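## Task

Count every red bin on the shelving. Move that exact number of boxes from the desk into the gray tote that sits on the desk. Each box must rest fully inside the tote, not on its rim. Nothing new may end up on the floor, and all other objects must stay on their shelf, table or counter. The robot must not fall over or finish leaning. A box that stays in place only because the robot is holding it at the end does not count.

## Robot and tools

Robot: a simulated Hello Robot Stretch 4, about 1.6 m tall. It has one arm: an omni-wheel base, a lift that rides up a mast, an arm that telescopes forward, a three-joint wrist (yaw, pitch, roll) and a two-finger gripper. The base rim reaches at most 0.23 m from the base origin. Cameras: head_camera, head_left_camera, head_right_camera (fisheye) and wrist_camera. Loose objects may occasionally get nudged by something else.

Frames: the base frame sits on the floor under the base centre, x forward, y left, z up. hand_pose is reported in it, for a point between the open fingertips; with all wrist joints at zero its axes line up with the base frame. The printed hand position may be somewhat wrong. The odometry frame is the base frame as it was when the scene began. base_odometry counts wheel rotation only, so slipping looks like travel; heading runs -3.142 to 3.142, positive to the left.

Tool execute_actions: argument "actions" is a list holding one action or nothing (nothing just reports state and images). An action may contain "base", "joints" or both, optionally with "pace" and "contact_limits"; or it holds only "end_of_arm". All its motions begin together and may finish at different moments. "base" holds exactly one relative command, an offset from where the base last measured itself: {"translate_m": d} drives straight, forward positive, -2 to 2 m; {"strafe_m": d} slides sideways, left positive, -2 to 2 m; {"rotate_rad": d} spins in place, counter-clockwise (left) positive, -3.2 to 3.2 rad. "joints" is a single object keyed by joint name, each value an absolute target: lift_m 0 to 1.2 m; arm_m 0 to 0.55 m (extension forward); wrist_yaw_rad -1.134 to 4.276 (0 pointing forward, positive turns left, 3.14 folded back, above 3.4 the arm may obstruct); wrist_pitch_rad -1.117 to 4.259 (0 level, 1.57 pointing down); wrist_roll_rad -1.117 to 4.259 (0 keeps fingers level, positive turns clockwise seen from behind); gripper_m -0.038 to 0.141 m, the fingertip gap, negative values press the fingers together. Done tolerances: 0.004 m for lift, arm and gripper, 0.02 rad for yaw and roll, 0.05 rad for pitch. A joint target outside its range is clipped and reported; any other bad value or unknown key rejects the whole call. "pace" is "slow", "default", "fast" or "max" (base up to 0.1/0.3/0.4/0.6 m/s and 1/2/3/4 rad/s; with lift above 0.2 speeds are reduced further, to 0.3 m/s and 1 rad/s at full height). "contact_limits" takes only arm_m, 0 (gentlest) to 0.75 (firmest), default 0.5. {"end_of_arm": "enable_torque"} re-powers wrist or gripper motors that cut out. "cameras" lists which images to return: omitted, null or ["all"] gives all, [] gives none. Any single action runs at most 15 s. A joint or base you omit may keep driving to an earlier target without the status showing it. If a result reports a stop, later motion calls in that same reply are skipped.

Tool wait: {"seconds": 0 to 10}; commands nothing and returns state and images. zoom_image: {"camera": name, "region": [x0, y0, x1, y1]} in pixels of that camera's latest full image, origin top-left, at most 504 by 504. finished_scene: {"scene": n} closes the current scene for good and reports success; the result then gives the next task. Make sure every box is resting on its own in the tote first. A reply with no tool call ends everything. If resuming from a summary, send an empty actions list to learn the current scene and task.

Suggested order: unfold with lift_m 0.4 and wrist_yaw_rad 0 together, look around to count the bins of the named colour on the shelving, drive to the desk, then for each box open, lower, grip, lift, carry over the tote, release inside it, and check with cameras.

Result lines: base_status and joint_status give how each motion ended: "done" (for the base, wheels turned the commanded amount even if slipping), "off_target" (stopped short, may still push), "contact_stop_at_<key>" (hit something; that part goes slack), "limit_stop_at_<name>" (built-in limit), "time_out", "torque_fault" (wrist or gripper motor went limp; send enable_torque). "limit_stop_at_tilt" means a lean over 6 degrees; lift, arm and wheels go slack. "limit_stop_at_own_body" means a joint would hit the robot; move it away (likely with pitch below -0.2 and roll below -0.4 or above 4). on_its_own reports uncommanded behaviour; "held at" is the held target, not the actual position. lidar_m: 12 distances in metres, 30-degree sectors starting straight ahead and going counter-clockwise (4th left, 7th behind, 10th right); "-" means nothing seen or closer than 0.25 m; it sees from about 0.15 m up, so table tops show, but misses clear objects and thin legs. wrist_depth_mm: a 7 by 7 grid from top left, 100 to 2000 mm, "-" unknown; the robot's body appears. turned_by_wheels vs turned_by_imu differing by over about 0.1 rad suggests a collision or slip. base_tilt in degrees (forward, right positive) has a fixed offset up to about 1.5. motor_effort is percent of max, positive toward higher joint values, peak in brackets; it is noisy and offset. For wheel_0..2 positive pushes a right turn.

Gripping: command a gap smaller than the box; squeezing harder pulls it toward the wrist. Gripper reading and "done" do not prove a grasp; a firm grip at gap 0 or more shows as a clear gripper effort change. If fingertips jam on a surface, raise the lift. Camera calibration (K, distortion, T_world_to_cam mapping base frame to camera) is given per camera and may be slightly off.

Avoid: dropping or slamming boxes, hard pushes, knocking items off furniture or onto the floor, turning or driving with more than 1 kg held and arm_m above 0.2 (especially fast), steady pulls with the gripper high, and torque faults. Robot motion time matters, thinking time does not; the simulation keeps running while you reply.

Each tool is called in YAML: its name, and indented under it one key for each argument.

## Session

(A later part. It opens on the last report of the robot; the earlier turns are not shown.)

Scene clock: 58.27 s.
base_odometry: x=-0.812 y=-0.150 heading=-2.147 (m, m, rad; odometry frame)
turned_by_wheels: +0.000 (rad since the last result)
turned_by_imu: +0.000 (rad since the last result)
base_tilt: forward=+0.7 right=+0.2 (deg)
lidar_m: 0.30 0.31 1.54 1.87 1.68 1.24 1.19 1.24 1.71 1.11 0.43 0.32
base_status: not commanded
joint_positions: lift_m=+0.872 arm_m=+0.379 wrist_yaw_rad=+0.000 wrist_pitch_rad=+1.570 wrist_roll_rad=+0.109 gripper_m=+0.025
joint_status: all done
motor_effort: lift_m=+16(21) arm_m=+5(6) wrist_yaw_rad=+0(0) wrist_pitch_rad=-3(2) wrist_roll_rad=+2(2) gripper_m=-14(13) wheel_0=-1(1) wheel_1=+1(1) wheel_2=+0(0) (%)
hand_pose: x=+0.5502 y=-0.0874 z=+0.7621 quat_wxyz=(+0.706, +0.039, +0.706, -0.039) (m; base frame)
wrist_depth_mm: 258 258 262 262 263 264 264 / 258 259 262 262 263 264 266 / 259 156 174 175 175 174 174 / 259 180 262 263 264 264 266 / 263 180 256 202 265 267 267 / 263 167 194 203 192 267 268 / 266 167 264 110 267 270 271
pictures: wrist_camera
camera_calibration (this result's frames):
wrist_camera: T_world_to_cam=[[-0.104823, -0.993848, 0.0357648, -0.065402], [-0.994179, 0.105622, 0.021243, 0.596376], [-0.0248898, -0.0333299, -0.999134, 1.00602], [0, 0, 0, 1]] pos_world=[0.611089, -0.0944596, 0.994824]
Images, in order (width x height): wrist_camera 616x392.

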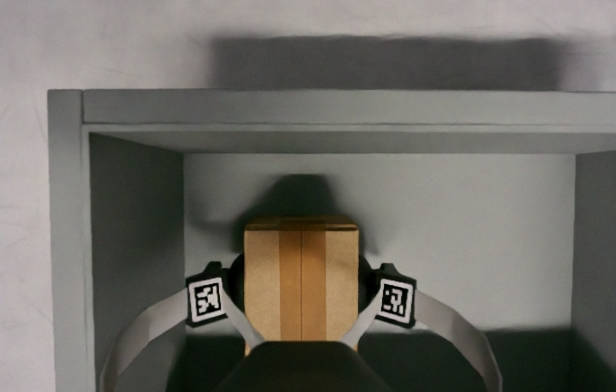

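execute_actions:
  actions:
    - {"joints":{"lift_m":0.869,"gripper_m":0.07},"pace":"fast"}
  cameras: []

execute_actions:
  actions:
    - {"joints":{"lift_m":0.985},"pace":"fast"}
  cameras: []

execute_actions:
  actions:
    - {"base":{"strafe_m":-0.728},"joints":{"arm_m":0.314,"wrist_roll_rad":1.27,"gripper_m":0.095},"pace":"fast"}
  cameras: ["wrist_camera"]

Scene clock: 59.90 s.
base_odometry: x=-0.812 y=-0.150 heading=-2.147 (m, m, rad; odometry frame)
turned_by_wheels: +0.000 (rad since the last result)
turned_by_imu: +0.000 (rad since the last result)
base_tilt: forward=+0.6 right=+0.3 (deg)
lidar_m: 0.27 0.31 1.53 1.88 1.68 1.23 1.18 1.24 1.72 1.09 0.42 0.32
base_status: not commanded
joint_positions: lift_m=+0.869 arm_m=+0.379 wrist_yaw_rad=+0.000 wrist_pitch_rad=+1.570 wrist_roll_rad=+0.109 gripper_m=+0.070
joint_status: all done
motor_effort: lift_m=+16(15) arm_m=+5(5) wrist_yaw_rad=+0(0) wrist_pitch_rad=+0(2) wrist_roll_rad=+2(1) gripper_m=-3(16) wheel_0=+0(1) wheel_1=+1(1) wheel_2=+0(0) (%)
hand_pose: x=+0.5502 y=-0.0874 z=+0.7591 quat_wxyz=(+0.706, +0.039, +0.706, -0.039) (m; base frame)
wrist_depth_mm: 256 256 257 258 259 259 262 / 256 256 258 259 259 260 264 / 140 156 174 175 174 173 174 / 141 179 258 258 260 262 263 / 260 180 257 211 260 264 265 / 262 166 199 212 198 265 266 / 263 156 263 110 265 266 267
pictures: none
No camera images: the call's "cameras" was empty. Leave "cameras" out to get every camera's image.

Scene clock: 61.13 s.
base_odometry: x=-0.812 y=-0.150 heading=-2.147 (m, m, rad; odometry frame)
turned_by_wheels: +0.000 (rad since the last result)
turned_by_imu: +0.000 (rad since the last result)
base_tilt: forward=+0.7 right=+0.3 (deg)
lidar_m: 0.29 0.31 1.56 1.88 1.67 1.24 1.18 1.23 1.70 1.07 0.43 0.30
base_status: not commanded
joint_positions: lift_m=+0.985 arm_m=+0.379 wrist_yaw_rad=+0.000 wrist_pitch_rad=+1.570 wrist_roll_rad=+0.109 gripper_m=+0.070
joint_status: all done
motor_effort: lift_m=+24(26) arm_m=+5(5) wrist_yaw_rad=+0(1) wrist_pitch_rad=-2(1) wrist_roll_rad=+2(2) gripper_m=-4(1) wheel_0=+0(1) wheel_1=+1(1) wheel_2=+1(0) (%)
hand_pose: x=+0.5502 y=-0.0874 z=+0.8744 quat_wxyz=(+0.706, +0.039, +0.706, -0.039) (m; base frame)
wrist_depth_mm: 366 370 368 375 373 375 377 / 370 370 373 375 377 377 379 / 370 373 373 373 375 375 279 / 375 373 373 375 377 377 283 / 373 373 325 327 377 379 283 / 377 377 199 327 197 384 282 / 382 377 298 110 317 296 281
pictures: none
No camera images: the call's "cameras" was empty. Leave "cameras" out to get every camera's image.

Scene clock: 64.47 s.
base_odometry: x=-1.423 y=+0.246 heading=-2.147 (m, m, rad; odometry frame)
turned_by_wheels: +0.000 (rad since the last result)
turned_by_imu: -0.001 (rad since the last result)
base_tilt: forward=+0.6 right=+0.3 (deg)
lidar_m: 0.27 0.29 0.41 2.60 1.71 1.25 1.18 1.23 1.75 1.66 0.40 0.30
base_status: done
joint_positions: lift_m=+0.985 arm_m=+0.315 wrist_yaw_rad=+0.000 wrist_pitch_rad=+1.570 wrist_roll_rad=+1.269 gripper_m=+0.095
joint_status: all done
motor_effort: lift_m=+24(24) arm_m=-5(5) wrist_yaw_rad=+0(1) wrist_pitch_rad=-1(2) wrist_roll_rad=+2(7) gripper_m=-2(3) wheel_0=+0(9) wheel_1=+1(12) wheel_2=+0(0) (%)
hand_pose: x=+0.4860 y=-0.0874 z=+0.8744 quat_wxyz=(+0.570, +0.419, +0.569, -0.419) (m; base frame)
wrist_depth_mm: 366 364 370 370 324 375 375 / 368 370 370 373 375 375 375 / 373 373 375 375 373 379 1118 / 370 325 375 330 379 382 1138 / 375 355 377 332 382 382 1118 / 379 377 382 332 219 387 917 / 338 384 382 110 389 904 1118
pictures: wrist_camera
camera_calibration (this result's frames):
wrist_camera: T_world_to_cam=[[-0.953088, -0.300638, 0.0352258, 0.39714], [-0.30002, 0.953684, 0.0217879, 0.26641], [-0.0401446, 0.0101973, -0.999142, 1.12785], [0, 0, 0, 1]] pos_world=[0.503715, -0.146177, 1.10709]
Images, in order (width x height): wrist_camera 616x392.

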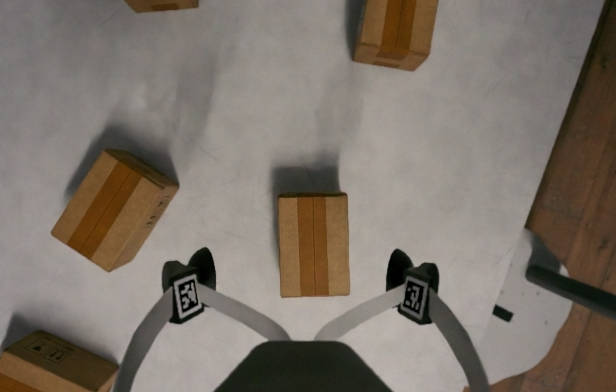

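execute_actions:
  actions:
    - {"base":{"strafe_m":-0.014},"joints":{"arm_m":0.306,"lift_m":0.868,"wrist_roll_rad":1.245},"pace":"fast"}
  cameras: ["wrist_camera"]

Scene clock: 66.27 s.
base_odometry: x=-1.434 y=+0.254 heading=-2.146 (m, m, rad; odometry frame)
turned_by_wheels: +0.000 (rad since the last result)
turned_by_imu: +0.000 (rad since the last result)
base_tilt: forward=+0.6 right=+0.3 (deg)
lidar_m: 0.27 0.30 0.40 2.62 1.68 1.23 1.19 1.24 1.74 1.63 0.40 0.30
base_status: done
joint_positions: lift_m=+0.868 arm_m=+0.307 wrist_yaw_rad=+0.000 wrist_pitch_rad=+1.570 wrist_roll_rad=+1.246 gripper_m=+0.095
joint_status: all done
motor_effort: lift_m=+15(20) arm_m=-5(5) wrist_yaw_rad=+0(1) wrist_pitch_rad=-1(1) wrist_roll_rad=-1(4) gripper_m=-1(3) wheel_0=+2(10) wheel_1=-1(8) wheel_2=+0(0) (%)
hand_pose: x=+0.4780 y=-0.0874 z=+0.7581 quat_wxyz=(+0.575, +0.413, +0.574, -0.412) (m; base frame)
wrist_depth_mm: 254 256 256 258 253 258 259 / 255 257 258 259 260 260 262 / 257 259 259 259 260 260 262 / 210 259 260 262 262 263 264 / 218 260 262 213 264 265 266 / 263 263 213 214 219 268 267 / 264 265 265 110 267 268 798
pictures: wrist_camera
camera_calibration (this result's frames):
wrist_camera: T_world_to_cam=[[-0.945604, -0.323408, 0.0352171, 0.388049], [-0.322806, 0.946215, 0.0217685, 0.276796], [-0.040363, 0.00921613, -0.999143, 1.01136], [0, 0, 0, 1]] pos_world=[0.497113, -0.145731, 0.990803]
Images, in order (width x height): wrist_camera 616x392.

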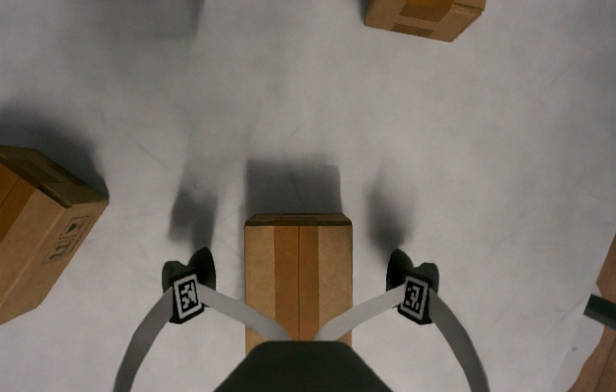

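execute_actions:
  actions:
    - {"joints":{"gripper_m":0.025},"pace":"fast"}
  cameras: []

execute_actions:
  actions:
    - {"joints":{"lift_m":1.0,"wrist_roll_rad":1.68},"pace":"fast"}
  cameras: []

execute_actions:
  actions:
    - {"base":{"strafe_m":0.652},"joints":{"arm_m":0.353},"pace":"fast"}
  cameras: ["wrist_camera","head_camera"]

Scene clock: 68.30 s.
base_odometry: x=-1.434 y=+0.254 heading=-2.146 (m, m, rad; odometry frame)
turned_by_wheels: +0.000 (rad since the last result)
turned_by_imu: +0.000 (rad since the last result)
base_tilt: forward=+0.7 right=+0.2 (deg)
lidar_m: 0.26 0.30 0.40 2.61 1.69 1.24 1.19 1.25 1.74 1.62 0.41 0.30
base_status: not commanded
joint_positions: lift_m=+0.868 arm_m=+0.307 wrist_yaw_rad=+0.000 wrist_pitch_rad=+1.570 wrist_roll_rad=+1.246 gripper_m=+0.025
joint_status: all done
motor_effort: lift_m=+15(15) arm_m=-5(5) wrist_yaw_rad=+0(0) wrist_pitch_rad=+0(1) wrist_roll_rad=-1(1) gripper_m=-14(16) wheel_0=+2(2) wheel_1=-1(1) wheel_2=+0(0) (%)
hand_pose: x=+0.4780 y=-0.0874 z=+0.7581 quat_wxyz=(+0.575, +0.413, +0.574, -0.412) (m; base frame)
wrist_depth_mm: 255 257 257 257 253 258 260 / 256 256 258 258 260 260 263 / 258 257 259 258 260 260 263 / 209 259 259 260 263 263 264 / 220 260 262 202 264 265 266 / 262 262 195 204 192 266 268 / 263 266 266 110 267 268 778
pictures: none
No camera images: the call's "cameras" was empty. Leave "cameras" out to get every camera's image.

Scene clock: 69.60 s.
base_odometry: x=-1.434 y=+0.254 heading=-2.146 (m, m, rad; odometry frame)
turned_by_wheels: +0.000 (rad since the last result)
turned_by_imu: +0.000 (rad since the last result)
base_tilt: forward=+0.6 right=+0.4 (deg)
lidar_m: 0.28 0.26 0.41 2.59 1.71 1.24 1.18 1.25 1.76 1.62 0.40 0.30
base_status: not commanded
joint_positions: lift_m=+1.000 arm_m=+0.307 wrist_yaw_rad=+0.000 wrist_pitch_rad=+1.570 wrist_roll_rad=+1.679 gripper_m=+0.025
joint_status: all done
motor_effort: lift_m=+25(26) arm_m=-5(5) wrist_yaw_rad=+0(0) wrist_pitch_rad=-2(0) wrist_roll_rad=+2(6) gripper_m=-17(13) wheel_0=+2(2) wheel_1=-1(1) wheel_2=+0(0) (%)
hand_pose: x=+0.4780 y=-0.0874 z=+0.8893 quat_wxyz=(+0.472, +0.527, +0.472, -0.526) (m; base frame)
wrist_depth_mm: 332 379 384 338 389 1118 1098 / 334 384 387 387 389 394 1118 / 387 387 389 394 392 392 1138 / 387 394 392 392 392 394 904 / 392 375 392 200 397 399 917 / 394 343 195 204 192 399 1138 / 397 397 399 110 402 402 1160
pictures: none
No camera images: the call's "cameras" was empty. Leave "cameras" out to get every camera's image.

Scene clock: 72.73 s.
base_odometry: x=-0.887 y=-0.101 heading=-2.146 (m, m, rad; odometry frame)
turned_by_wheels: +0.000 (rad since the last result)
turned_by_imu: +0.000 (rad since the last result)
base_tilt: forward=+0.7 right=+0.3 (deg)
lidar_m: 0.29 0.32 0.45 1.95 1.69 1.24 1.19 1.24 1.72 1.11 0.43 0.29
base_status: done
joint_positions: lift_m=+1.000 arm_m=+0.352 wrist_yaw_rad=+0.000 wrist_pitch_rad=+1.570 wrist_roll_rad=+1.680 gripper_m=+0.025
joint_status: all done
motor_effort: lift_m=+24(25) arm_m=+5(6) wrist_yaw_rad=+0(1) wrist_pitch_rad=+0(0) wrist_roll_rad=+2(1) gripper_m=-13(10) wheel_0=+0(11) wheel_1=+0(10) wheel_2=+0(2) (%)
hand_pose: x=+0.5233 y=-0.0874 z=+0.8894 quat_wxyz=(+0.472, +0.527, +0.472, -0.526) (m; base frame)
wrist_depth_mm: 382 382 382 387 387 392 1098 / 382 384 389 389 389 392 1098 / 389 387 343 384 297 394 1118 / 392 389 389 389 347 397 904 / 389 392 309 201 276 394 917 / 394 394 194 204 193 399 1138 / 399 278 343 110 301 402 1138
pictures: head_camera, wrist_camera
camera_calibration (this result's frames):
wrist_camera: T_world_to_cam=[[-0.993953, 0.104059, 0.0350651, 0.48906], [0.104868, 0.994241, 0.0220643, 0.0687127], [-0.0325672, 0.0256081, -0.999141, 1.14169], [0, 0, 0, 1]] pos_world=[0.516079, -0.148445, 1.12204]
Images, in order (width x height): head_camera 420x560, wrist_camera 616x392.

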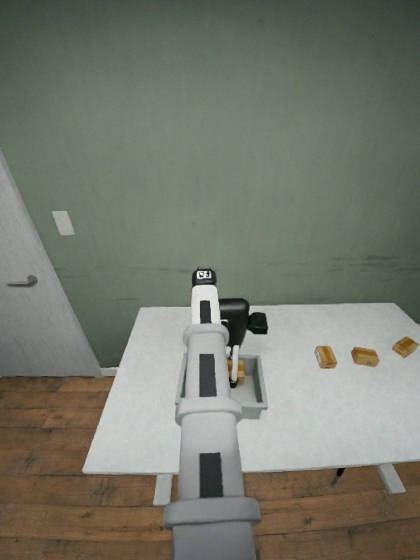

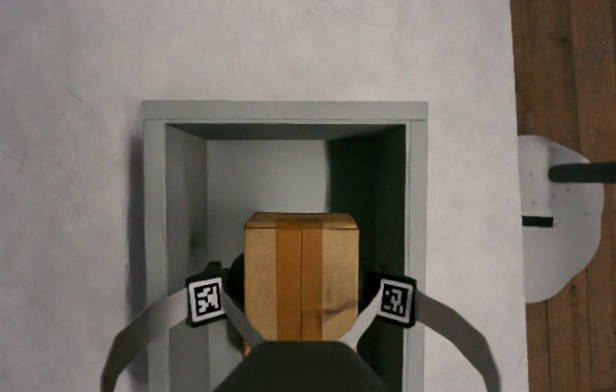

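execute_actions:
  actions:
    - {"joints":{"lift_m":0.875,"arm_m":0.363},"pace":"fast"}
  cameras: ["wrist_camera"]

execute_actions:
  actions:
    - {"base":{"strafe_m":0.055},"joints":{"arm_m":0.368}}
  cameras: ["wrist_camera"]

Scene clock: 74.43 s.
base_odometry: x=-0.887 y=-0.101 heading=-2.146 (m, m, rad; odometry frame)
turned_by_wheels: +0.000 (rad since the last result)
turned_by_imu: +0.000 (rad since the last result)
base_tilt: forward=+0.7 right=+0.3 (deg)
lidar_m: 0.29 0.32 0.43 1.97 1.68 1.23 1.18 1.23 1.73 1.12 0.42 0.31
base_status: not commanded
joint_positions: lift_m=+0.875 arm_m=+0.362 wrist_yaw_rad=+0.000 wrist_pitch_rad=+1.570 wrist_roll_rad=+1.680 gripper_m=+0.025
joint_status: all done
motor_effort: lift_m=+16(25) arm_m=+5(5) wrist_yaw_rad=+0(1) wrist_pitch_rad=+0(2) wrist_roll_rad=+1(2) gripper_m=-11(13) wheel_0=+0(0) wheel_1=+1(0) wheel_2=+0(0) (%)
hand_pose: x=+0.5332 y=-0.0874 z=+0.7651 quat_wxyz=(+0.472, +0.527, +0.472, -0.526) (m; base frame)
wrist_depth_mm: 259 260 262 263 264 265 265 / 149 159 160 160 160 154 267 / 149 194 263 264 264 176 268 / 150 194 264 266 265 176 270 / 149 193 264 200 268 176 272 / 149 169 194 204 192 165 273 / 270 180 270 110 271 154 276
pictures: wrist_camera
camera_calibration (this result's frames):
wrist_camera: T_world_to_cam=[[-0.993948, 0.104099, 0.0350754, 0.503329], [0.104908, 0.994237, 0.0220632, 0.0703882], [-0.0325765, 0.0256094, -0.999141, 1.01782], [0, 0, 0, 1]] pos_world=[0.526056, -0.148444, 0.997733]
Images, in order (width x height): wrist_camera 616x392.

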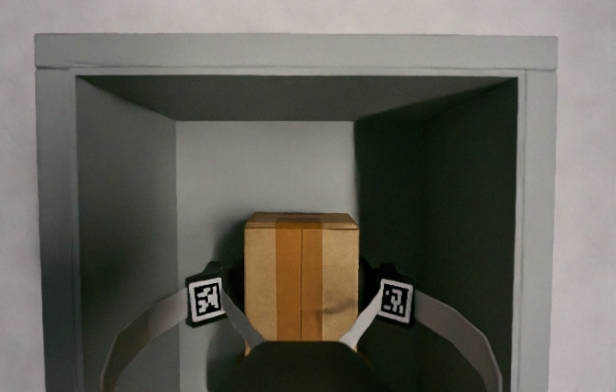

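Scene clock: 75.60 s.
base_odometry: x=-0.841 y=-0.131 heading=-2.146 (m, m, rad; odometry frame)
turned_by_wheels: +0.000 (rad since the last result)
turned_by_imu: +0.000 (rad since the last result)
base_tilt: forward=+0.7 right=+0.2 (deg)
lidar_m: 0.29 0.31 0.45 1.91 1.69 1.23 1.17 1.23 1.73 1.11 0.43 0.31
base_status: done
joint_positions: lift_m=+0.875 arm_m=+0.367 wrist_yaw_rad=+0.000 wrist_pitch_rad=+1.570 wrist_roll_rad=+1.680 gripper_m=+0.025
joint_status: all done
motor_effort: lift_m=+16(16) arm_m=+5(6) wrist_yaw_rad=+0(0) wrist_pitch_rad=-3(0) wrist_roll_rad=+2(2) gripper_m=-15(15) wheel_0=-1(9) wheel_1=+1(7) wheel_2=+0(0) (%)
hand_pose: x=+0.5382 y=-0.0874 z=+0.7651 quat_wxyz=(+0.472, +0.527, +0.472, -0.526) (m; base frame)
wrist_depth_mm: 149 193 242 241 241 174 265 / 150 195 260 262 264 175 267 / 150 195 263 263 264 175 268 / 149 196 265 265 266 175 272 / 150 194 265 201 267 176 271 / 149 169 194 204 192 163 274 / 149 180 268 110 270 153 276
pictures: wrist_camera
camera_calibration (this result's frames):
wrist_camera: T_world_to_cam=[[-0.993948, 0.104106, 0.0350754, 0.508282], [0.104915, 0.994236, 0.0220632, 0.069862], [-0.0325764, 0.0256096, -0.999141, 1.01798], [0, 0, 0, 1]] pos_world=[0.531039, -0.148444, 0.997733]
Images, in order (width x height): wrist_camera 616x392.

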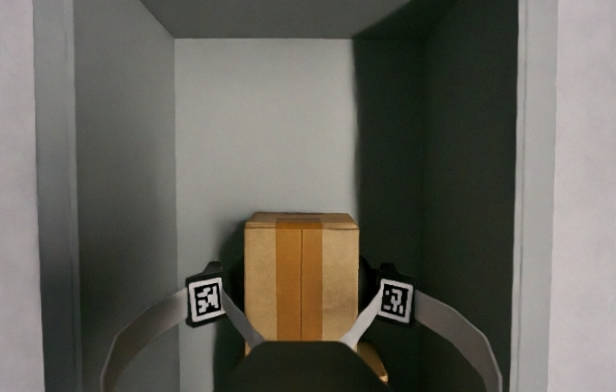

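execute_actions:
  actions:
    - {"joints":{"lift_m":0.87,"gripper_m":0.07},"pace":"fast"}
  cameras: []

execute_actions:
  actions:
    - {"joints":{"lift_m":0.985},"pace":"fast"}
  cameras: ["wrist_camera"]

execute_actions:
  actions:
    - {"base":{"strafe_m":-0.5},"joints":{"arm_m":0.5,"wrist_roll_rad":0.13,"gripper_m":0.095},"pace":"fast"}
  cameras: ["wrist_camera"]

Scene clock: 77.20 s.
base_odometry: x=-0.841 y=-0.131 heading=-2.146 (m, m, rad; odometry frame)
turned_by_wheels: +0.000 (rad since the last result)
turned_by_imu: +0.000 (rad since the last result)
base_tilt: forward=+0.7 right=+0.3 (deg)
lidar_m: 0.29 0.29 0.45 1.90 1.68 1.23 1.17 1.23 1.72 1.10 0.40 0.31
base_status: not commanded
joint_positions: lift_m=+0.870 arm_m=+0.367 wrist_yaw_rad=+0.000 wrist_pitch_rad=+1.570 wrist_roll_rad=+1.680 gripper_m=+0.070
joint_status: all done
motor_effort: lift_m=+16(18) arm_m=+5(5) wrist_yaw_rad=+0(0) wrist_pitch_rad=-2(1) wrist_roll_rad=+2(2) gripper_m=+0(11) wheel_0=-1(1) wheel_1=+1(1) wheel_2=+0(0) (%)
hand_pose: x=+0.5382 y=-0.0874 z=+0.7600 quat_wxyz=(+0.472, +0.527, +0.472, -0.526) (m; base frame)
wrist_depth_mm: 141 194 239 240 241 174 142 / 141 194 257 257 259 175 143 / 142 194 257 259 259 176 144 / 142 195 258 259 263 176 144 / 143 194 259 212 263 176 146 / 149 180 199 213 197 175 268 / 150 168 266 110 266 153 272
pictures: none
No camera images: the call's "cameras" was empty. Leave "cameras" out to get every camera's image.

Scene clock: 78.43 s.
base_odometry: x=-0.841 y=-0.131 heading=-2.146 (m, m, rad; odometry frame)
turned_by_wheels: +0.000 (rad since the last result)
turned_by_imu: +0.000 (rad since the last result)
base_tilt: forward=+0.6 right=+0.3 (deg)
lidar_m: 0.28 0.31 0.43 1.91 1.67 1.24 1.18 1.22 1.73 1.11 0.44 0.33
base_status: not commanded
joint_positions: lift_m=+0.985 arm_m=+0.367 wrist_yaw_rad=+0.000 wrist_pitch_rad=+1.570 wrist_roll_rad=+1.680 gripper_m=+0.070
joint_status: all done
motor_effort: lift_m=+24(25) arm_m=+5(5) wrist_yaw_rad=+0(0) wrist_pitch_rad=-1(1) wrist_roll_rad=+2(2) gripper_m=-2(1) wheel_0=-1(2) wheel_1=+1(1) wheel_2=+0(0) (%)
hand_pose: x=+0.5382 y=-0.0874 z=+0.8744 quat_wxyz=(+0.472, +0.527, +0.472, -0.526) (m; base frame)
wrist_depth_mm: 366 370 260 260 260 373 1098 / 368 370 343 375 309 377 1098 / 370 373 368 373 342 379 904 / 373 375 373 375 340 382 891 / 379 377 351 325 268 382 904 / 384 377 199 329 197 384 1118 / 387 263 330 110 300 392 1098
pictures: wrist_camera
camera_calibration (this result's frames):
wrist_camera: T_world_to_cam=[[-0.993948, 0.104105, 0.0350754, 0.504455], [0.104914, 0.994236, 0.0220632, 0.0674497], [-0.0325764, 0.0256096, -0.999141, 1.12719], [0, 0, 0, 1]] pos_world=[0.531045, -0.148444, 1.10704]
Images, in order (width x height): wrist_camera 616x392.

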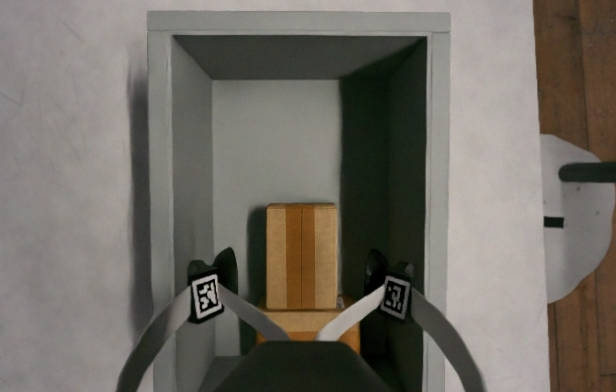

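Scene clock: 81.13 s.
base_odometry: x=-1.261 y=+0.141 heading=-2.147 (m, m, rad; odometry frame)
turned_by_wheels: +0.000 (rad since the last result)
turned_by_imu: +0.000 (rad since the last result)
base_tilt: forward=+0.6 right=+0.3 (deg)
lidar_m: 0.28 0.28 0.41 2.41 1.70 1.24 1.19 1.25 1.96 1.85 0.42 0.30
base_status: done
joint_positions: lift_m=+0.985 arm_m=+0.499 wrist_yaw_rad=+0.000 wrist_pitch_rad=+1.570 wrist_roll_rad=+0.131 gripper_m=+0.095
joint_status: all done
motor_effort: lift_m=+24(24) arm_m=+5(6) wrist_yaw_rad=-1(0) wrist_pitch_rad=+1(3) wrist_roll_rad=-1(7) gripper_m=-2(2) wheel_0=+0(10) wheel_1=-2(10) wheel_2=+0(1) (%)
hand_pose: x=+0.6703 y=-0.0874 z=+0.8744 quat_wxyz=(+0.706, +0.046, +0.705, -0.046) (m; base frame)
wrist_depth_mm: 366 370 370 373 373 373 375 / 368 368 368 373 377 379 379 / 370 373 375 377 377 379 382 / 375 375 377 379 379 382 382 / 375 377 379 330 379 334 384 / 375 377 384 330 219 387 384 / 382 382 382 110 387 387 392
pictures: wrist_camera
camera_calibration (this result's frames):
wrist_camera: T_world_to_cam=[[-0.125612, -0.991436, 0.0357335, -0.0426657], [-0.991753, 0.126413, 0.02112, 0.71361], [-0.0254563, -0.0327859, -0.999138, 1.12165], [0, 0, 0, 1]] pos_world=[0.730918, -0.0957355, 1.10713]
Images, in order (width x height): wrist_camera 616x392.

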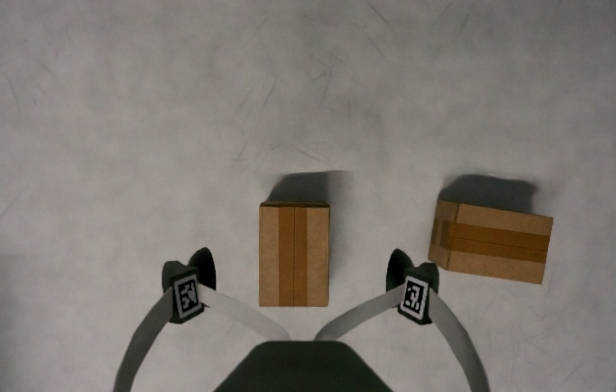

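execute_actions:
  actions:
    - {"base":{"strafe_m":0.006},"joints":{"lift_m":0.868,"gripper_m":0.085},"pace":"fast"}
  cameras: ["wrist_camera"]

execute_actions:
  actions:
    - {"joints":{"gripper_m":0.025},"pace":"fast"}
  cameras: ["wrist_camera"]

execute_actions:
  actions:
    - {"joints":{"lift_m":1.0,"wrist_roll_rad":1.68,"arm_m":0.4},"pace":"fast"}
  cameras: ["wrist_camera"]

Scene clock: 82.87 s.
base_odometry: x=-1.256 y=+0.138 heading=-2.147 (m, m, rad; odometry frame)
turned_by_wheels: +0.000 (rad since the last result)
turned_by_imu: +0.000 (rad since the last result)
base_tilt: forward=+0.7 right=+0.4 (deg)
lidar_m: 0.28 0.31 0.43 2.41 1.70 1.25 1.18 1.23 1.95 1.85 0.38 0.30
base_status: done
joint_positions: lift_m=+0.868 arm_m=+0.499 wrist_yaw_rad=+0.000 wrist_pitch_rad=+1.570 wrist_roll_rad=+0.131 gripper_m=+0.085
joint_status: all done
motor_effort: lift_m=+15(21) arm_m=+5(5) wrist_yaw_rad=+0(1) wrist_pitch_rad=-2(1) wrist_roll_rad=-2(1) gripper_m=-1(3) wheel_0=-1(8) wheel_1=-1(7) wheel_2=+0(1) (%)
hand_pose: x=+0.6703 y=-0.0874 z=+0.7581 quat_wxyz=(+0.706, +0.046, +0.705, -0.046) (m; base frame)
wrist_depth_mm: 253 254 256 258 258 259 262 / 255 255 257 259 260 260 263 / 257 257 258 259 260 263 264 / 258 258 262 260 264 264 265 / 258 259 262 213 263 264 216 / 262 263 202 213 204 266 217 / 262 263 265 110 266 268 270
pictures: wrist_camera
camera_calibration (this result's frames):
wrist_camera: T_world_to_cam=[[-0.125606, -0.991436, 0.0357335, -0.0385135], [-0.991754, 0.126407, 0.02112, 0.716069], [-0.0254562, -0.032786, -0.999138, 1.00546], [0, 0, 0, 1]] pos_world=[0.730922, -0.0957352, 0.990846]
Images, in order (width x height): wrist_camera 616x392.

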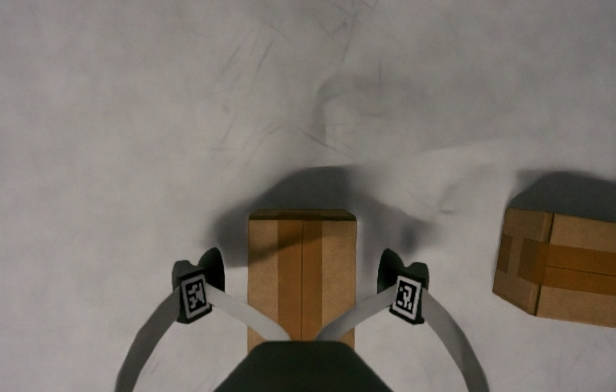

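Scene clock: 84.27 s.
base_odometry: x=-1.256 y=+0.138 heading=-2.147 (m, m, rad; odometry frame)
turned_by_wheels: +0.000 (rad since the last result)
turned_by_imu: +0.000 (rad since the last result)
base_tilt: forward=+0.6 right=+0.3 (deg)
lidar_m: 0.26 0.30 0.41 2.40 1.69 1.22 1.18 1.24 1.97 1.84 0.41 0.30
base_status: not commanded
joint_positions: lift_m=+0.868 arm_m=+0.499 wrist_yaw_rad=+0.000 wrist_pitch_rad=+1.570 wrist_roll_rad=+0.131 gripper_m=+0.025
joint_status: all done
motor_effort: lift_m=+15(15) arm_m=+5(5) wrist_yaw_rad=+0(0) wrist_pitch_rad=-2(1) wrist_roll_rad=+0(1) gripper_m=-16(15) wheel_0=-1(1) wheel_1=-1(1) wheel_2=+0(0) (%)
hand_pose: x=+0.6703 y=-0.0874 z=+0.7581 quat_wxyz=(+0.706, +0.046, +0.705, -0.046) (m; base frame)
wrist_depth_mm: 254 255 256 256 258 258 260 / 254 256 257 258 259 260 263 / 255 258 257 259 263 263 264 / 259 257 262 262 264 263 264 / 259 260 262 201 263 264 216 / 262 262 195 203 192 266 217 / 264 264 263 110 266 267 270
pictures: wrist_camera
camera_calibration (this result's frames):
wrist_camera: T_world_to_cam=[[-0.125606, -0.991436, 0.0357335, -0.0385134], [-0.991754, 0.126407, 0.02112, 0.716071], [-0.0254562, -0.032786, -0.999138, 1.00546], [0, 0, 0, 1]] pos_world=[0.730923, -0.0957352, 0.990846]
Images, in order (width x height): wrist_camera 616x392.

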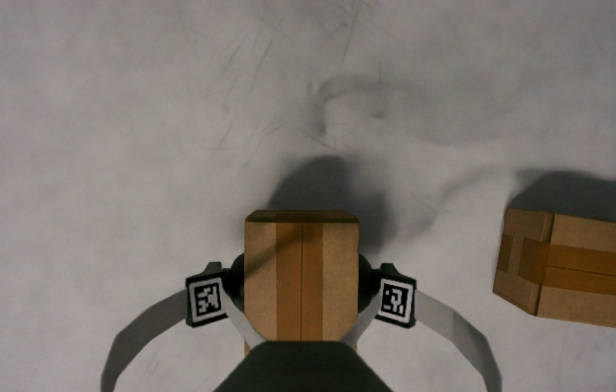

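Scene clock: 85.70 s.
base_odometry: x=-1.256 y=+0.138 heading=-2.147 (m, m, rad; odometry frame)
turned_by_wheels: +0.000 (rad since the last result)
turned_by_imu: +0.000 (rad since the last result)
base_tilt: forward=+0.7 right=+0.2 (deg)
lidar_m: 0.26 0.30 0.42 2.39 1.67 1.24 1.19 1.23 1.97 1.83 0.42 0.30
base_status: not commanded
joint_positions: lift_m=+1.000 arm_m=+0.401 wrist_yaw_rad=+0.000 wrist_pitch_rad=+1.570 wrist_roll_rad=+1.679 gripper_m=+0.025
joint_status: all done
motor_effort: lift_m=+25(26) arm_m=-5(6) wrist_yaw_rad=+1(1) wrist_pitch_rad=-1(0) wrist_roll_rad=+2(4) gripper_m=-12(13) wheel_0=-1(1) wheel_1=-1(1) wheel_2=+0(0) (%)
hand_pose: x=+0.5720 y=-0.0874 z=+0.8893 quat_wxyz=(+0.472, +0.527, +0.472, -0.526) (m; base frame)
wrist_depth_mm: 379 384 338 387 387 387 741 / 382 384 353 387 389 389 741 / 389 387 389 392 392 392 397 / 387 389 392 392 399 397 397 / 389 389 392 201 397 399 404 / 394 394 194 203 191 399 402 / 394 399 399 110 399 402 404
pictures: wrist_camera
camera_calibration (this result's frames):
wrist_camera: T_world_to_cam=[[-0.993931, 0.104195, 0.0352702, 0.537289], [0.105008, 0.994227, 0.0220426, 0.0635437], [-0.0327699, 0.0256125, -0.999135, 1.14335], [0, 0, 0, 1]] pos_world=[0.564823, -0.148444, 1.12201]
Images, in order (width x height): wrist_camera 616x392.

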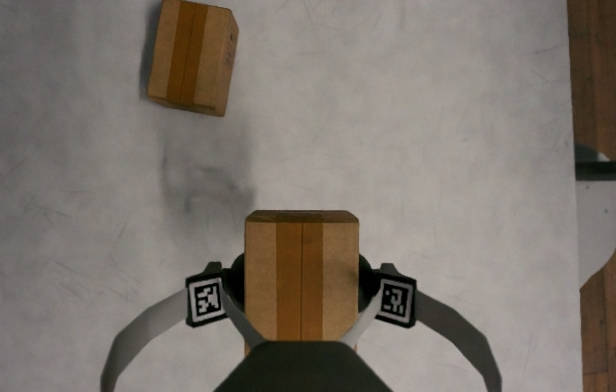

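execute_actions:
  actions:
    - {"base":{"strafe_m":0.393},"joints":{"arm_m":0.355},"pace":"fast"}
  cameras: ["wrist_camera"]

Scene clock: 92.90 s.
base_odometry: x=-0.926 y=-0.076 heading=-2.147 (m, m, rad; odometry frame)
turned_by_wheels: +0.000 (rad since the last result)
turned_by_imu: +0.000 (rad since the last result)
base_tilt: forward=+0.6 right=+0.3 (deg)
lidar_m: 0.29 0.30 0.45 2.00 1.67 1.25 1.17 1.23 1.74 1.11 0.41 0.30
base_status: done
joint_positions: lift_m=+1.000 arm_m=+0.356 wrist_yaw_rad=+0.000 wrist_pitch_rad=+1.570 wrist_roll_rad=+1.680 gripper_m=+0.025
joint_status: all done
motor_effort: lift_m=+24(25) arm_m=-5(5) wrist_yaw_rad=+0(0) wrist_pitch_rad=+2(1) wrist_roll_rad=+2(2) gripper_m=-11(15) wheel_0=-1(10) wheel_1=+0(11) wheel_2=+0(1) (%)
hand_pose: x=+0.5270 y=-0.0874 z=+0.8894 quat_wxyz=(+0.472, +0.527, +0.472, -0.526) (m; base frame)
wrist_depth_mm: 382 384 384 384 387 389 1098 / 384 384 384 389 387 389 1138 / 389 389 389 392 389 394 1098 / 389 384 283 274 276 397 917 / 389 392 282 202 277 397 917 / 392 392 195 203 191 399 1160 / 397 397 312 110 296 404 1138
pictures: wrist_camera
camera_calibration (this result's frames):
wrist_camera: T_world_to_cam=[[-0.993938, 0.104176, 0.0351394, 0.492718], [0.104986, 0.994229, 0.0220565, 0.0682638], [-0.0326389, 0.0256119, -0.999139, 1.14184], [0, 0, 0, 1]] pos_world=[0.519833, -0.148444, 1.12204]
Images, in order (width x height): wrist_camera 616x392.

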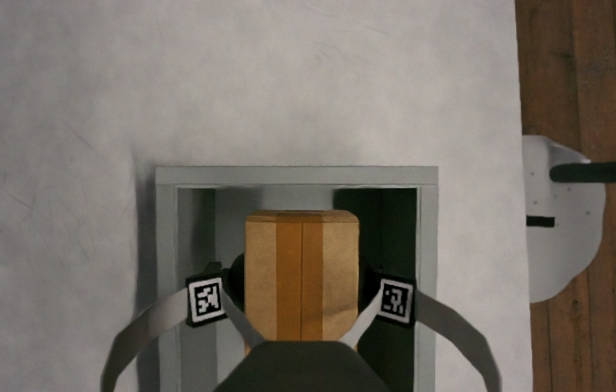

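execute_actions:
  actions:
    - {"joints":{"lift_m":0.872},"pace":"fast"}
  cameras: ["wrist_camera"]

execute_actions:
  actions:
    - {"joints":{"lift_m":0.869,"gripper_m":0.07},"pace":"fast"}
  cameras: []

execute_actions:
  actions:
    - {"joints":{"lift_m":0.985},"pace":"fast"}
  cameras: ["wrist_camera"]

Scene clock: 94.53 s.
base_odometry: x=-0.926 y=-0.076 heading=-2.147 (m, m, rad; odometry frame)
turned_by_wheels: +0.000 (rad since the last result)
turned_by_imu: +0.000 (rad since the last result)
base_tilt: forward=+0.7 right=+0.3 (deg)
lidar_m: 0.30 0.31 0.45 1.99 1.65 1.24 1.19 1.25 1.73 1.11 0.42 0.31
base_status: not commanded
joint_positions: lift_m=+0.872 arm_m=+0.356 wrist_yaw_rad=+0.000 wrist_pitch_rad=+1.570 wrist_roll_rad=+1.680 gripper_m=+0.025
joint_status: all done
motor_effort: lift_m=+16(24) arm_m=-5(5) wrist_yaw_rad=+1(0) wrist_pitch_rad=-3(1) wrist_roll_rad=+2(1) gripper_m=-9(15) wheel_0=-1(1) wheel_1=+0(0) wheel_2=+0(0) (%)
hand_pose: x=+0.5270 y=-0.0874 z=+0.7621 quat_wxyz=(+0.472, +0.527, +0.472, -0.526) (m; base frame)
wrist_depth_mm: 257 258 260 260 263 262 263 / 260 259 259 263 262 264 264 / 259 260 262 263 264 265 265 / 144 144 145 145 146 146 270 / 144 198 263 202 263 172 270 / 152 172 194 203 193 160 271 / 152 183 266 110 268 151 273
pictures: wrist_camera
camera_calibration (this result's frames):
wrist_camera: T_world_to_cam=[[-0.993938, 0.104176, 0.0351394, 0.497187], [0.104986, 0.994229, 0.0220565, 0.0710715], [-0.0326389, 0.0256119, -0.999139, 1.01468], [0, 0, 0, 1]] pos_world=[0.519829, -0.148444, 0.994766]
Images, in order (width x height): wrist_camera 616x392.

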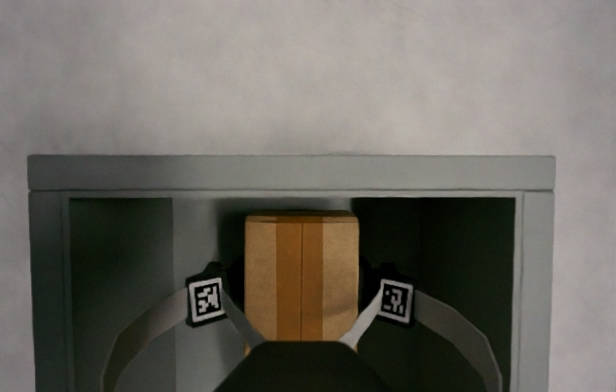

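Scene clock: 95.77 s.
base_odometry: x=-0.926 y=-0.076 heading=-2.147 (m, m, rad; odometry frame)
turned_by_wheels: +0.000 (rad since the last result)
turned_by_imu: +0.000 (rad since the last result)
base_tilt: forward=+0.5 right=+0.3 (deg)
lidar_m: 0.29 0.30 0.44 2.01 1.69 1.22 1.18 1.24 1.73 1.09 0.40 0.31
base_status: not commanded
joint_positions: lift_m=+0.869 arm_m=+0.356 wrist_yaw_rad=+0.000 wrist_pitch_rad=+1.570 wrist_roll_rad=+1.680 gripper_m=+0.070
joint_status: all done
motor_effort: lift_m=+16(16) arm_m=-5(5) wrist_yaw_rad=+0(0) wrist_pitch_rad=-2(2) wrist_roll_rad=+1(2) gripper_m=-4(12) wheel_0=+0(1) wheel_1=+0(0) wheel_2=+0(0) (%)
hand_pose: x=+0.5270 y=-0.0874 z=+0.7591 quat_wxyz=(+0.472, +0.527, +0.472, -0.526) (m; base frame)
wrist_depth_mm: 255 256 256 257 258 259 259 / 257 258 258 258 262 260 260 / 259 259 259 260 263 263 264 / 141 141 141 142 143 144 144 / 144 197 259 211 259 172 266 / 144 183 199 211 198 172 268 / 144 171 264 110 264 151 271
pictures: none
No camera images: the call's "cameras" was empty. Leave "cameras" out to get every camera's image.

Scene clock: 97.00 s.
base_odometry: x=-0.926 y=-0.076 heading=-2.147 (m, m, rad; odometry frame)
turned_by_wheels: +0.000 (rad since the last result)
turned_by_imu: +0.000 (rad since the last result)
base_tilt: forward=+0.6 right=+0.3 (deg)
lidar_m: 0.29 0.31 0.44 1.99 1.66 1.23 1.17 1.24 1.72 1.09 0.43 0.31
base_status: not commanded
joint_positions: lift_m=+0.985 arm_m=+0.356 wrist_yaw_rad=+0.000 wrist_pitch_rad=+1.570 wrist_roll_rad=+1.680 gripper_m=+0.070
joint_status: all done
motor_effort: lift_m=+24(25) arm_m=-5(5) wrist_yaw_rad=+0(0) wrist_pitch_rad=+0(1) wrist_roll_rad=+1(1) gripper_m=-1(0) wheel_0=+0(1) wheel_1=+0(0) wheel_2=+0(0) (%)
hand_pose: x=+0.5270 y=-0.0874 z=+0.8744 quat_wxyz=(+0.472, +0.527, +0.472, -0.526) (m; base frame)
wrist_depth_mm: 366 368 370 373 370 373 1098 / 368 370 370 377 375 377 1118 / 373 373 377 375 377 379 1118 / 375 375 315 324 265 382 891 / 379 377 353 327 264 384 917 / 379 375 200 329 198 384 1138 / 384 263 355 110 293 387 1138
pictures: wrist_camera
camera_calibration (this result's frames):
wrist_camera: T_world_to_cam=[[-0.993938, 0.104176, 0.0351394, 0.493236], [0.104986, 0.994229, 0.0220565, 0.0685955], [-0.0326389, 0.0256119, -0.999139, 1.12686], [0, 0, 0, 1]] pos_world=[0.519824, -0.148444, 1.10705]
Images, in order (width x height): wrist_camera 616x392.

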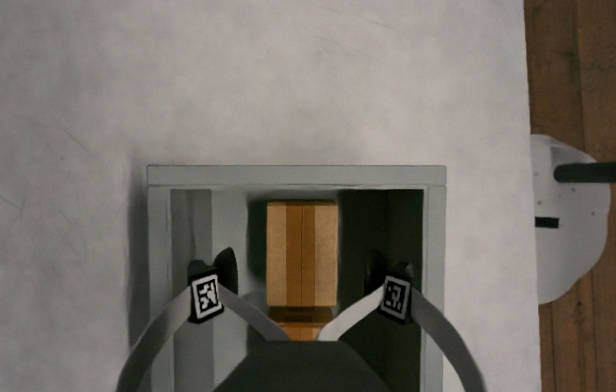

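execute_actions:
  actions:
    - {"base":{"strafe_m":-0.583},"joints":{"arm_m":0.487,"wrist_roll_rad":1.84,"gripper_m":0.095},"pace":"fast"}
  cameras: ["wrist_camera"]

Scene clock: 100.37 s.
base_odometry: x=-1.415 y=+0.241 heading=-2.147 (m, m, rad; odometry frame)
turned_by_wheels: +0.000 (rad since the last result)
turned_by_imu: -0.001 (rad since the last result)
base_tilt: forward=+0.6 right=+0.4 (deg)
lidar_m: 0.27 0.29 0.42 2.59 1.69 1.25 1.19 1.25 1.77 1.66 0.40 0.29
base_status: done
joint_positions: lift_m=+0.985 arm_m=+0.486 wrist_yaw_rad=+0.000 wrist_pitch_rad=+1.570 wrist_roll_rad=+1.840 gripper_m=+0.095
joint_status: all done
motor_effort: lift_m=+24(24) arm_m=+5(6) wrist_yaw_rad=+0(1) wrist_pitch_rad=-1(2) wrist_roll_rad=+2(4) gripper_m=+0(3) wheel_0=-1(11) wheel_1=+0(9) wheel_2=+0(0) (%)
hand_pose: x=+0.6573 y=-0.0874 z=+0.8744 quat_wxyz=(+0.429, +0.563, +0.428, -0.562) (m; base frame)
wrist_depth_mm: 368 366 322 370 370 375 375 / 370 368 373 375 375 375 377 / 370 373 379 375 377 377 377 / 373 375 375 377 382 379 379 / 373 377 379 329 379 384 384 / 379 379 382 330 220 387 387 / 384 382 382 110 384 384 389
pictures: wrist_camera
camera_calibration (this result's frames):
wrist_camera: T_world_to_cam=[[-0.964699, 0.261024, 0.0349567, 0.617379], [0.261869, 0.964847, 0.0222229, -0.0509113], [-0.0279272, 0.0305925, -0.999142, 1.12848], [0, 0, 0, 1]] pos_world=[0.640432, -0.146552, 1.10706]
Images, in order (width x height): wrist_camera 616x392.

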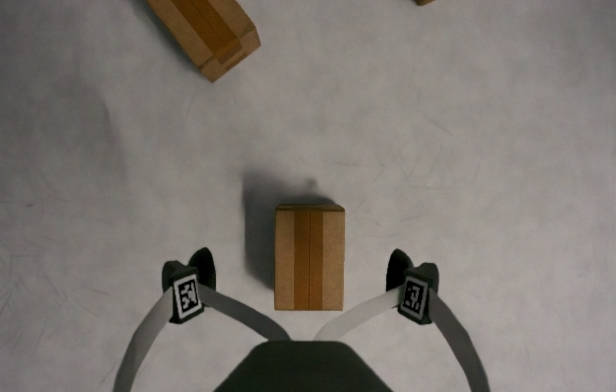

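execute_actions:
  actions:
    - {"joints":{"lift_m":0.868,"arm_m":0.478,"gripper_m":0.085},"pace":"fast"}
  cameras: ["wrist_camera"]

execute_actions:
  actions:
    - {"joints":{"gripper_m":0.025},"pace":"fast"}
  cameras: []

execute_actions:
  actions:
    - {"joints":{"lift_m":1.0,"wrist_roll_rad":1.68},"pace":"fast"}
  cameras: ["wrist_camera"]

Scene clock: 102.00 s.
base_odometry: x=-1.415 y=+0.241 heading=-2.147 (m, m, rad; odometry frame)
turned_by_wheels: +0.000 (rad since the last result)
turned_by_imu: +0.000 (rad since the last result)
base_tilt: forward=+0.7 right=+0.3 (deg)
lidar_m: 0.26 0.30 0.42 2.59 1.72 1.23 1.19 1.24 1.77 1.65 0.41 0.28
base_status: not commanded
joint_positions: lift_m=+0.868 arm_m=+0.479 wrist_yaw_rad=+0.000 wrist_pitch_rad=+1.570 wrist_roll_rad=+1.840 gripper_m=+0.085
joint_status: all done
motor_effort: lift_m=+15(22) arm_m=-5(5) wrist_yaw_rad=+0(0) wrist_pitch_rad=+0(0) wrist_roll_rad=+2(2) gripper_m=-2(3) wheel_0=-1(2) wheel_1=+0(0) wheel_2=+0(0) (%)
hand_pose: x=+0.6501 y=-0.0874 z=+0.7581 quat_wxyz=(+0.429, +0.563, +0.428, -0.562) (m; base frame)
wrist_depth_mm: 254 253 255 257 257 257 260 / 254 255 257 258 259 259 259 / 256 258 257 259 260 262 262 / 259 260 262 260 264 264 264 / 259 262 259 212 263 264 264 / 263 263 202 213 204 267 267 / 264 266 265 110 267 267 268
pictures: wrist_camera
camera_calibration (this result's frames):
wrist_camera: T_world_to_cam=[[-0.964668, 0.261135, 0.0350003, 0.614438], [0.261981, 0.964817, 0.022211, -0.0465037], [-0.0279688, 0.0305957, -0.99914, 1.01212], [0, 0, 0, 1]] pos_world=[0.633219, -0.14655, 0.990774]
Images, in order (width x height): wrist_camera 616x392.

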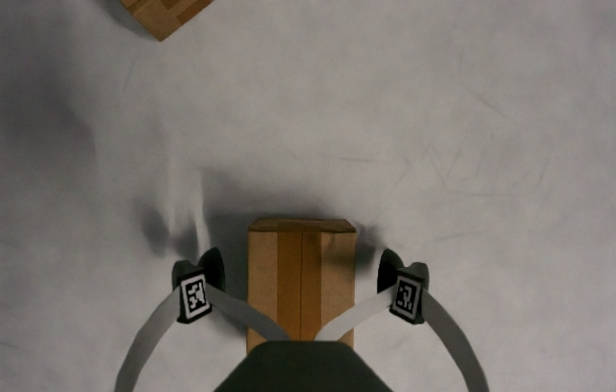

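Scene clock: 103.40 s.
base_odometry: x=-1.415 y=+0.241 heading=-2.147 (m, m, rad; odometry frame)
turned_by_wheels: +0.000 (rad since the last result)
turned_by_imu: +0.000 (rad since the last result)
base_tilt: forward=+0.7 right=+0.3 (deg)
lidar_m: 0.27 0.30 0.43 2.59 1.71 1.24 1.18 1.25 1.76 1.67 0.38 0.30
base_status: not commanded
joint_positions: lift_m=+0.868 arm_m=+0.479 wrist_yaw_rad=+0.000 wrist_pitch_rad=+1.570 wrist_roll_rad=+1.840 gripper_m=+0.025
joint_status: all done
motor_effort: lift_m=+15(15) arm_m=-5(5) wrist_yaw_rad=+0(0) wrist_pitch_rad=-2(1) wrist_roll_rad=+3(2) gripper_m=-12(16) wheel_0=-1(1) wheel_1=+0(0) wheel_2=+0(0) (%)
hand_pose: x=+0.6501 y=-0.0874 z=+0.7581 quat_wxyz=(+0.429, +0.563, +0.428, -0.562) (m; base frame)
wrist_depth_mm: 253 253 255 256 258 257 257 / 255 256 256 256 257 260 260 / 256 257 258 259 260 262 263 / 258 258 259 262 262 263 264 / 260 262 260 201 264 265 266 / 260 262 195 204 191 265 265 / 264 264 265 110 266 267 267
pictures: none
No camera images: the call's "cameras" was empty. Leave "cameras" out to get every camera's image.

Scene clock: 104.70 s.
base_odometry: x=-1.415 y=+0.241 heading=-2.147 (m, m, rad; odometry frame)
turned_by_wheels: +0.000 (rad since the last result)
turned_by_imu: +0.000 (rad since the last result)
base_tilt: forward=+0.6 right=+0.3 (deg)
lidar_m: 0.27 0.30 0.42 2.60 1.71 1.24 1.19 1.25 1.74 1.67 0.40 0.27
base_status: not commanded
joint_positions: lift_m=+1.000 arm_m=+0.479 wrist_yaw_rad=+0.000 wrist_pitch_rad=+1.570 wrist_roll_rad=+1.681 gripper_m=+0.025
joint_status: all done
motor_effort: lift_m=+25(27) arm_m=-5(5) wrist_yaw_rad=+0(0) wrist_pitch_rad=+0(1) wrist_roll_rad=-2(3) gripper_m=-18(15) wheel_0=-1(1) wheel_1=+0(0) wheel_2=+0(0) (%)
hand_pose: x=+0.6500 y=-0.0874 z=+0.8893 quat_wxyz=(+0.472, +0.527, +0.472, -0.526) (m; base frame)
wrist_depth_mm: 382 384 334 387 389 389 392 / 387 387 384 387 387 392 392 / 387 387 387 389 392 394 392 / 389 392 389 392 397 394 394 / 389 389 392 201 394 397 402 / 394 397 194 204 191 402 404 / 394 397 394 110 404 402 407
pictures: wrist_camera
camera_calibration (this result's frames):
wrist_camera: T_world_to_cam=[[-0.993847, 0.105095, 0.0349748, 0.615189], [0.105902, 0.994131, 0.0220747, 0.0547258], [-0.0324496, 0.0256428, -0.999144, 1.14571], [0, 0, 0, 1]] pos_world=[0.642786, -0.148437, 1.12201]
Images, in order (width x height): wrist_camera 616x392.

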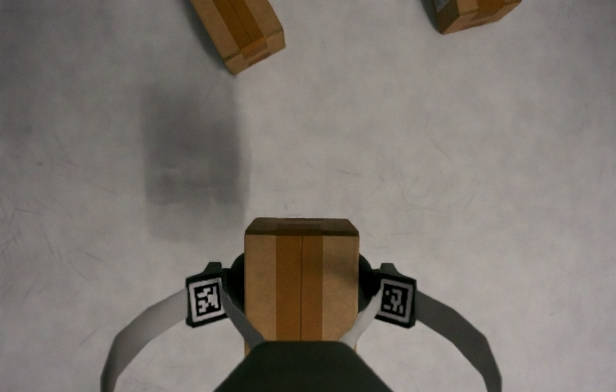

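execute_actions:
  actions:
    - {"base":{"strafe_m":0.698},"joints":{"arm_m":0.367},"pace":"fast"}
  cameras: ["wrist_camera"]

Scene clock: 108.43 s.
base_odometry: x=-0.830 y=-0.139 heading=-2.147 (m, m, rad; odometry frame)
turned_by_wheels: +0.000 (rad since the last result)
turned_by_imu: +0.000 (rad since the last result)
base_tilt: forward=+0.6 right=+0.3 (deg)
lidar_m: 0.28 0.31 0.43 1.90 1.68 1.22 1.18 1.24 1.72 1.08 0.44 0.31
base_status: done
joint_positions: lift_m=+1.000 arm_m=+0.368 wrist_yaw_rad=+0.000 wrist_pitch_rad=+1.570 wrist_roll_rad=+1.680 gripper_m=+0.025
joint_status: all done
motor_effort: lift_m=+25(25) arm_m=-5(6) wrist_yaw_rad=+1(0) wrist_pitch_rad=-1(0) wrist_roll_rad=-1(1) gripper_m=-14(12) wheel_0=+0(10) wheel_1=+0(11) wheel_2=+0(0) (%)
hand_pose: x=+0.5389 y=-0.0874 z=+0.8893 quat_wxyz=(+0.472, +0.527, +0.472, -0.527) (m; base frame)
wrist_depth_mm: 379 379 276 277 270 387 1098 / 382 387 357 336 336 392 1138 / 384 389 387 338 338 394 1118 / 392 389 387 342 338 397 891 / 392 392 279 201 277 399 904 / 397 394 194 203 192 402 1138 / 397 397 309 110 297 404 1118
pictures: wrist_camera
camera_calibration (this result's frames):
wrist_camera: T_world_to_cam=[[-0.993833, 0.105159, 0.0351866, 0.504578], [0.105971, 0.994125, 0.0220521, 0.0664742], [-0.0326609, 0.0256448, -0.999137, 1.14224], [0, 0, 0, 1]] pos_world=[0.531728, -0.148437, 1.12203]
Images, in order (width x height): wrist_camera 616x392.

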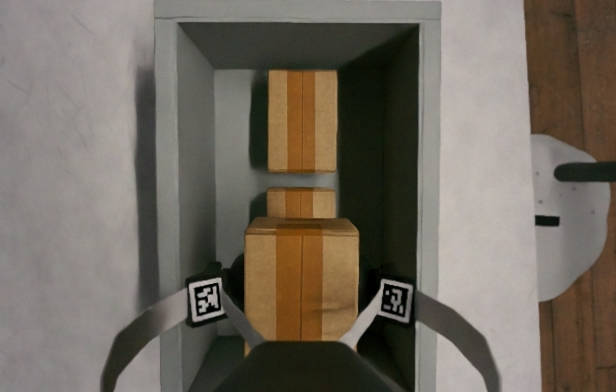

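execute_actions:
  actions:
    - {"joints":{"lift_m":0.92},"pace":"fast"}
  cameras: []

execute_actions:
  actions:
    - {"joints":{"lift_m":0.917,"gripper_m":0.07},"pace":"fast"}
  cameras: ["wrist_camera"]

execute_actions:
  actions:
    - {"joints":{"lift_m":0.985},"pace":"fast"}
  cameras: ["wrist_camera"]

Scene clock: 109.83 s.
base_odometry: x=-0.830 y=-0.139 heading=-2.147 (m, m, rad; odometry frame)
turned_by_wheels: +0.000 (rad since the last result)
turned_by_imu: +0.000 (rad since the last result)
base_tilt: forward=+0.6 right=+0.2 (deg)
lidar_m: 0.28 0.31 0.45 1.89 1.69 1.24 1.19 1.23 1.72 1.10 0.40 0.31
base_status: not commanded
joint_positions: lift_m=+0.920 arm_m=+0.368 wrist_yaw_rad=+0.000 wrist_pitch_rad=+1.570 wrist_roll_rad=+1.680 gripper_m=+0.025
joint_status: all done
motor_effort: lift_m=+16(24) arm_m=-5(5) wrist_yaw_rad=+1(0) wrist_pitch_rad=-1(0) wrist_roll_rad=-1(1) gripper_m=-18(17) wheel_0=+0(1) wheel_1=+0(0) wheel_2=+0(0) (%)
hand_pose: x=+0.5389 y=-0.0874 z=+0.8101 quat_wxyz=(+0.472, +0.527, +0.472, -0.527) (m; base frame)
wrist_depth_mm: 304 195 277 256 264 201 309 / 306 213 306 257 309 202 314 / 307 211 306 258 309 220 314 / 309 212 309 263 309 220 315 / 314 212 279 202 266 220 319 / 314 194 194 202 192 202 320 / 317 210 309 110 268 202 325
pictures: none
No camera images: the call's "cameras" was empty. Leave "cameras" out to get every camera's image.

Scene clock: 111.07 s.
base_odometry: x=-0.830 y=-0.139 heading=-2.147 (m, m, rad; odometry frame)
turned_by_wheels: +0.000 (rad since the last result)
turned_by_imu: +0.000 (rad since the last result)
base_tilt: forward=+0.7 right=+0.3 (deg)
lidar_m: 0.29 0.31 0.45 1.89 1.69 1.23 1.17 1.24 1.74 1.12 0.43 0.33
base_status: not commanded
joint_positions: lift_m=+0.917 arm_m=+0.368 wrist_yaw_rad=+0.000 wrist_pitch_rad=+1.570 wrist_roll_rad=+1.680 gripper_m=+0.070
joint_status: all done
motor_effort: lift_m=+16(18) arm_m=-5(5) wrist_yaw_rad=+0(0) wrist_pitch_rad=-3(1) wrist_roll_rad=-1(1) gripper_m=-1(14) wheel_0=+0(1) wheel_1=+0(0) wheel_2=+0(0) (%)
hand_pose: x=+0.5389 y=-0.0874 z=+0.8071 quat_wxyz=(+0.472, +0.527, +0.472, -0.527) (m; base frame)
wrist_depth_mm: 300 195 257 254 265 202 307 / 301 196 278 255 304 202 310 / 306 196 281 256 306 202 312 / 309 197 307 260 307 202 314 / 309 212 279 210 267 202 315 / 310 195 199 211 198 220 317 / 312 193 310 110 266 220 320
pictures: wrist_camera
camera_calibration (this result's frames):
wrist_camera: T_world_to_cam=[[-0.99383, 0.105159, 0.0352535, 0.507392], [0.105972, 0.994125, 0.022045, 0.0682965], [-0.0327281, 0.0256449, -0.999135, 1.06005], [0, 0, 0, 1]] pos_world=[0.531718, -0.148437, 1.03974]
Images, in order (width x height): wrist_camera 616x392.

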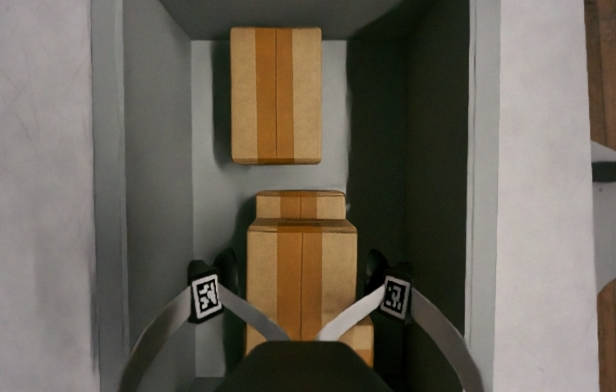

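Scene clock: 112.10 s.
base_odometry: x=-0.830 y=-0.139 heading=-2.147 (m, m, rad; odometry frame)
turned_by_wheels: +0.000 (rad since the last result)
turned_by_imu: +0.000 (rad since the last result)
base_tilt: forward=+0.6 right=+0.3 (deg)
lidar_m: 0.29 0.31 0.44 1.89 1.69 1.23 1.18 1.25 1.71 1.10 0.43 0.30
base_status: not commanded
joint_positions: lift_m=+0.985 arm_m=+0.368 wrist_yaw_rad=+0.000 wrist_pitch_rad=+1.570 wrist_roll_rad=+1.680 gripper_m=+0.070
joint_status: all done
motor_effort: lift_m=+25(26) arm_m=-5(5) wrist_yaw_rad=+0(0) wrist_pitch_rad=-1(0) wrist_roll_rad=-1(1) gripper_m=-1(1) wheel_0=+1(1) wheel_1=+0(0) wheel_2=+0(0) (%)
hand_pose: x=+0.5389 y=-0.0874 z=+0.8743 quat_wxyz=(+0.472, +0.527, +0.472, -0.527) (m; base frame)
wrist_depth_mm: 370 368 277 276 264 375 1078 / 368 370 320 319 338 375 1098 / 373 373 322 325 336 379 891 / 373 377 375 325 338 379 904 / 375 379 355 278 266 384 904 / 382 382 198 278 198 387 1098 / 382 262 317 110 297 387 1138
pictures: wrist_camera
camera_calibration (this result's frames):
wrist_camera: T_world_to_cam=[[-0.99383, 0.105159, 0.0352536, 0.505018], [0.105972, 0.994125, 0.022045, 0.066814], [-0.0327282, 0.0256448, -0.999135, 1.12726], [0, 0, 0, 1]] pos_world=[0.531715, -0.148437, 1.10701]
Images, in order (width x height): wrist_camera 616x392.

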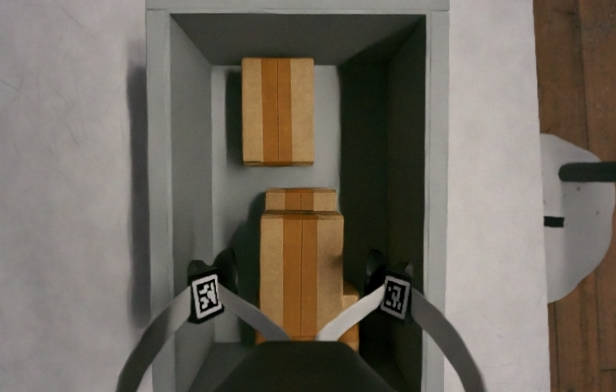

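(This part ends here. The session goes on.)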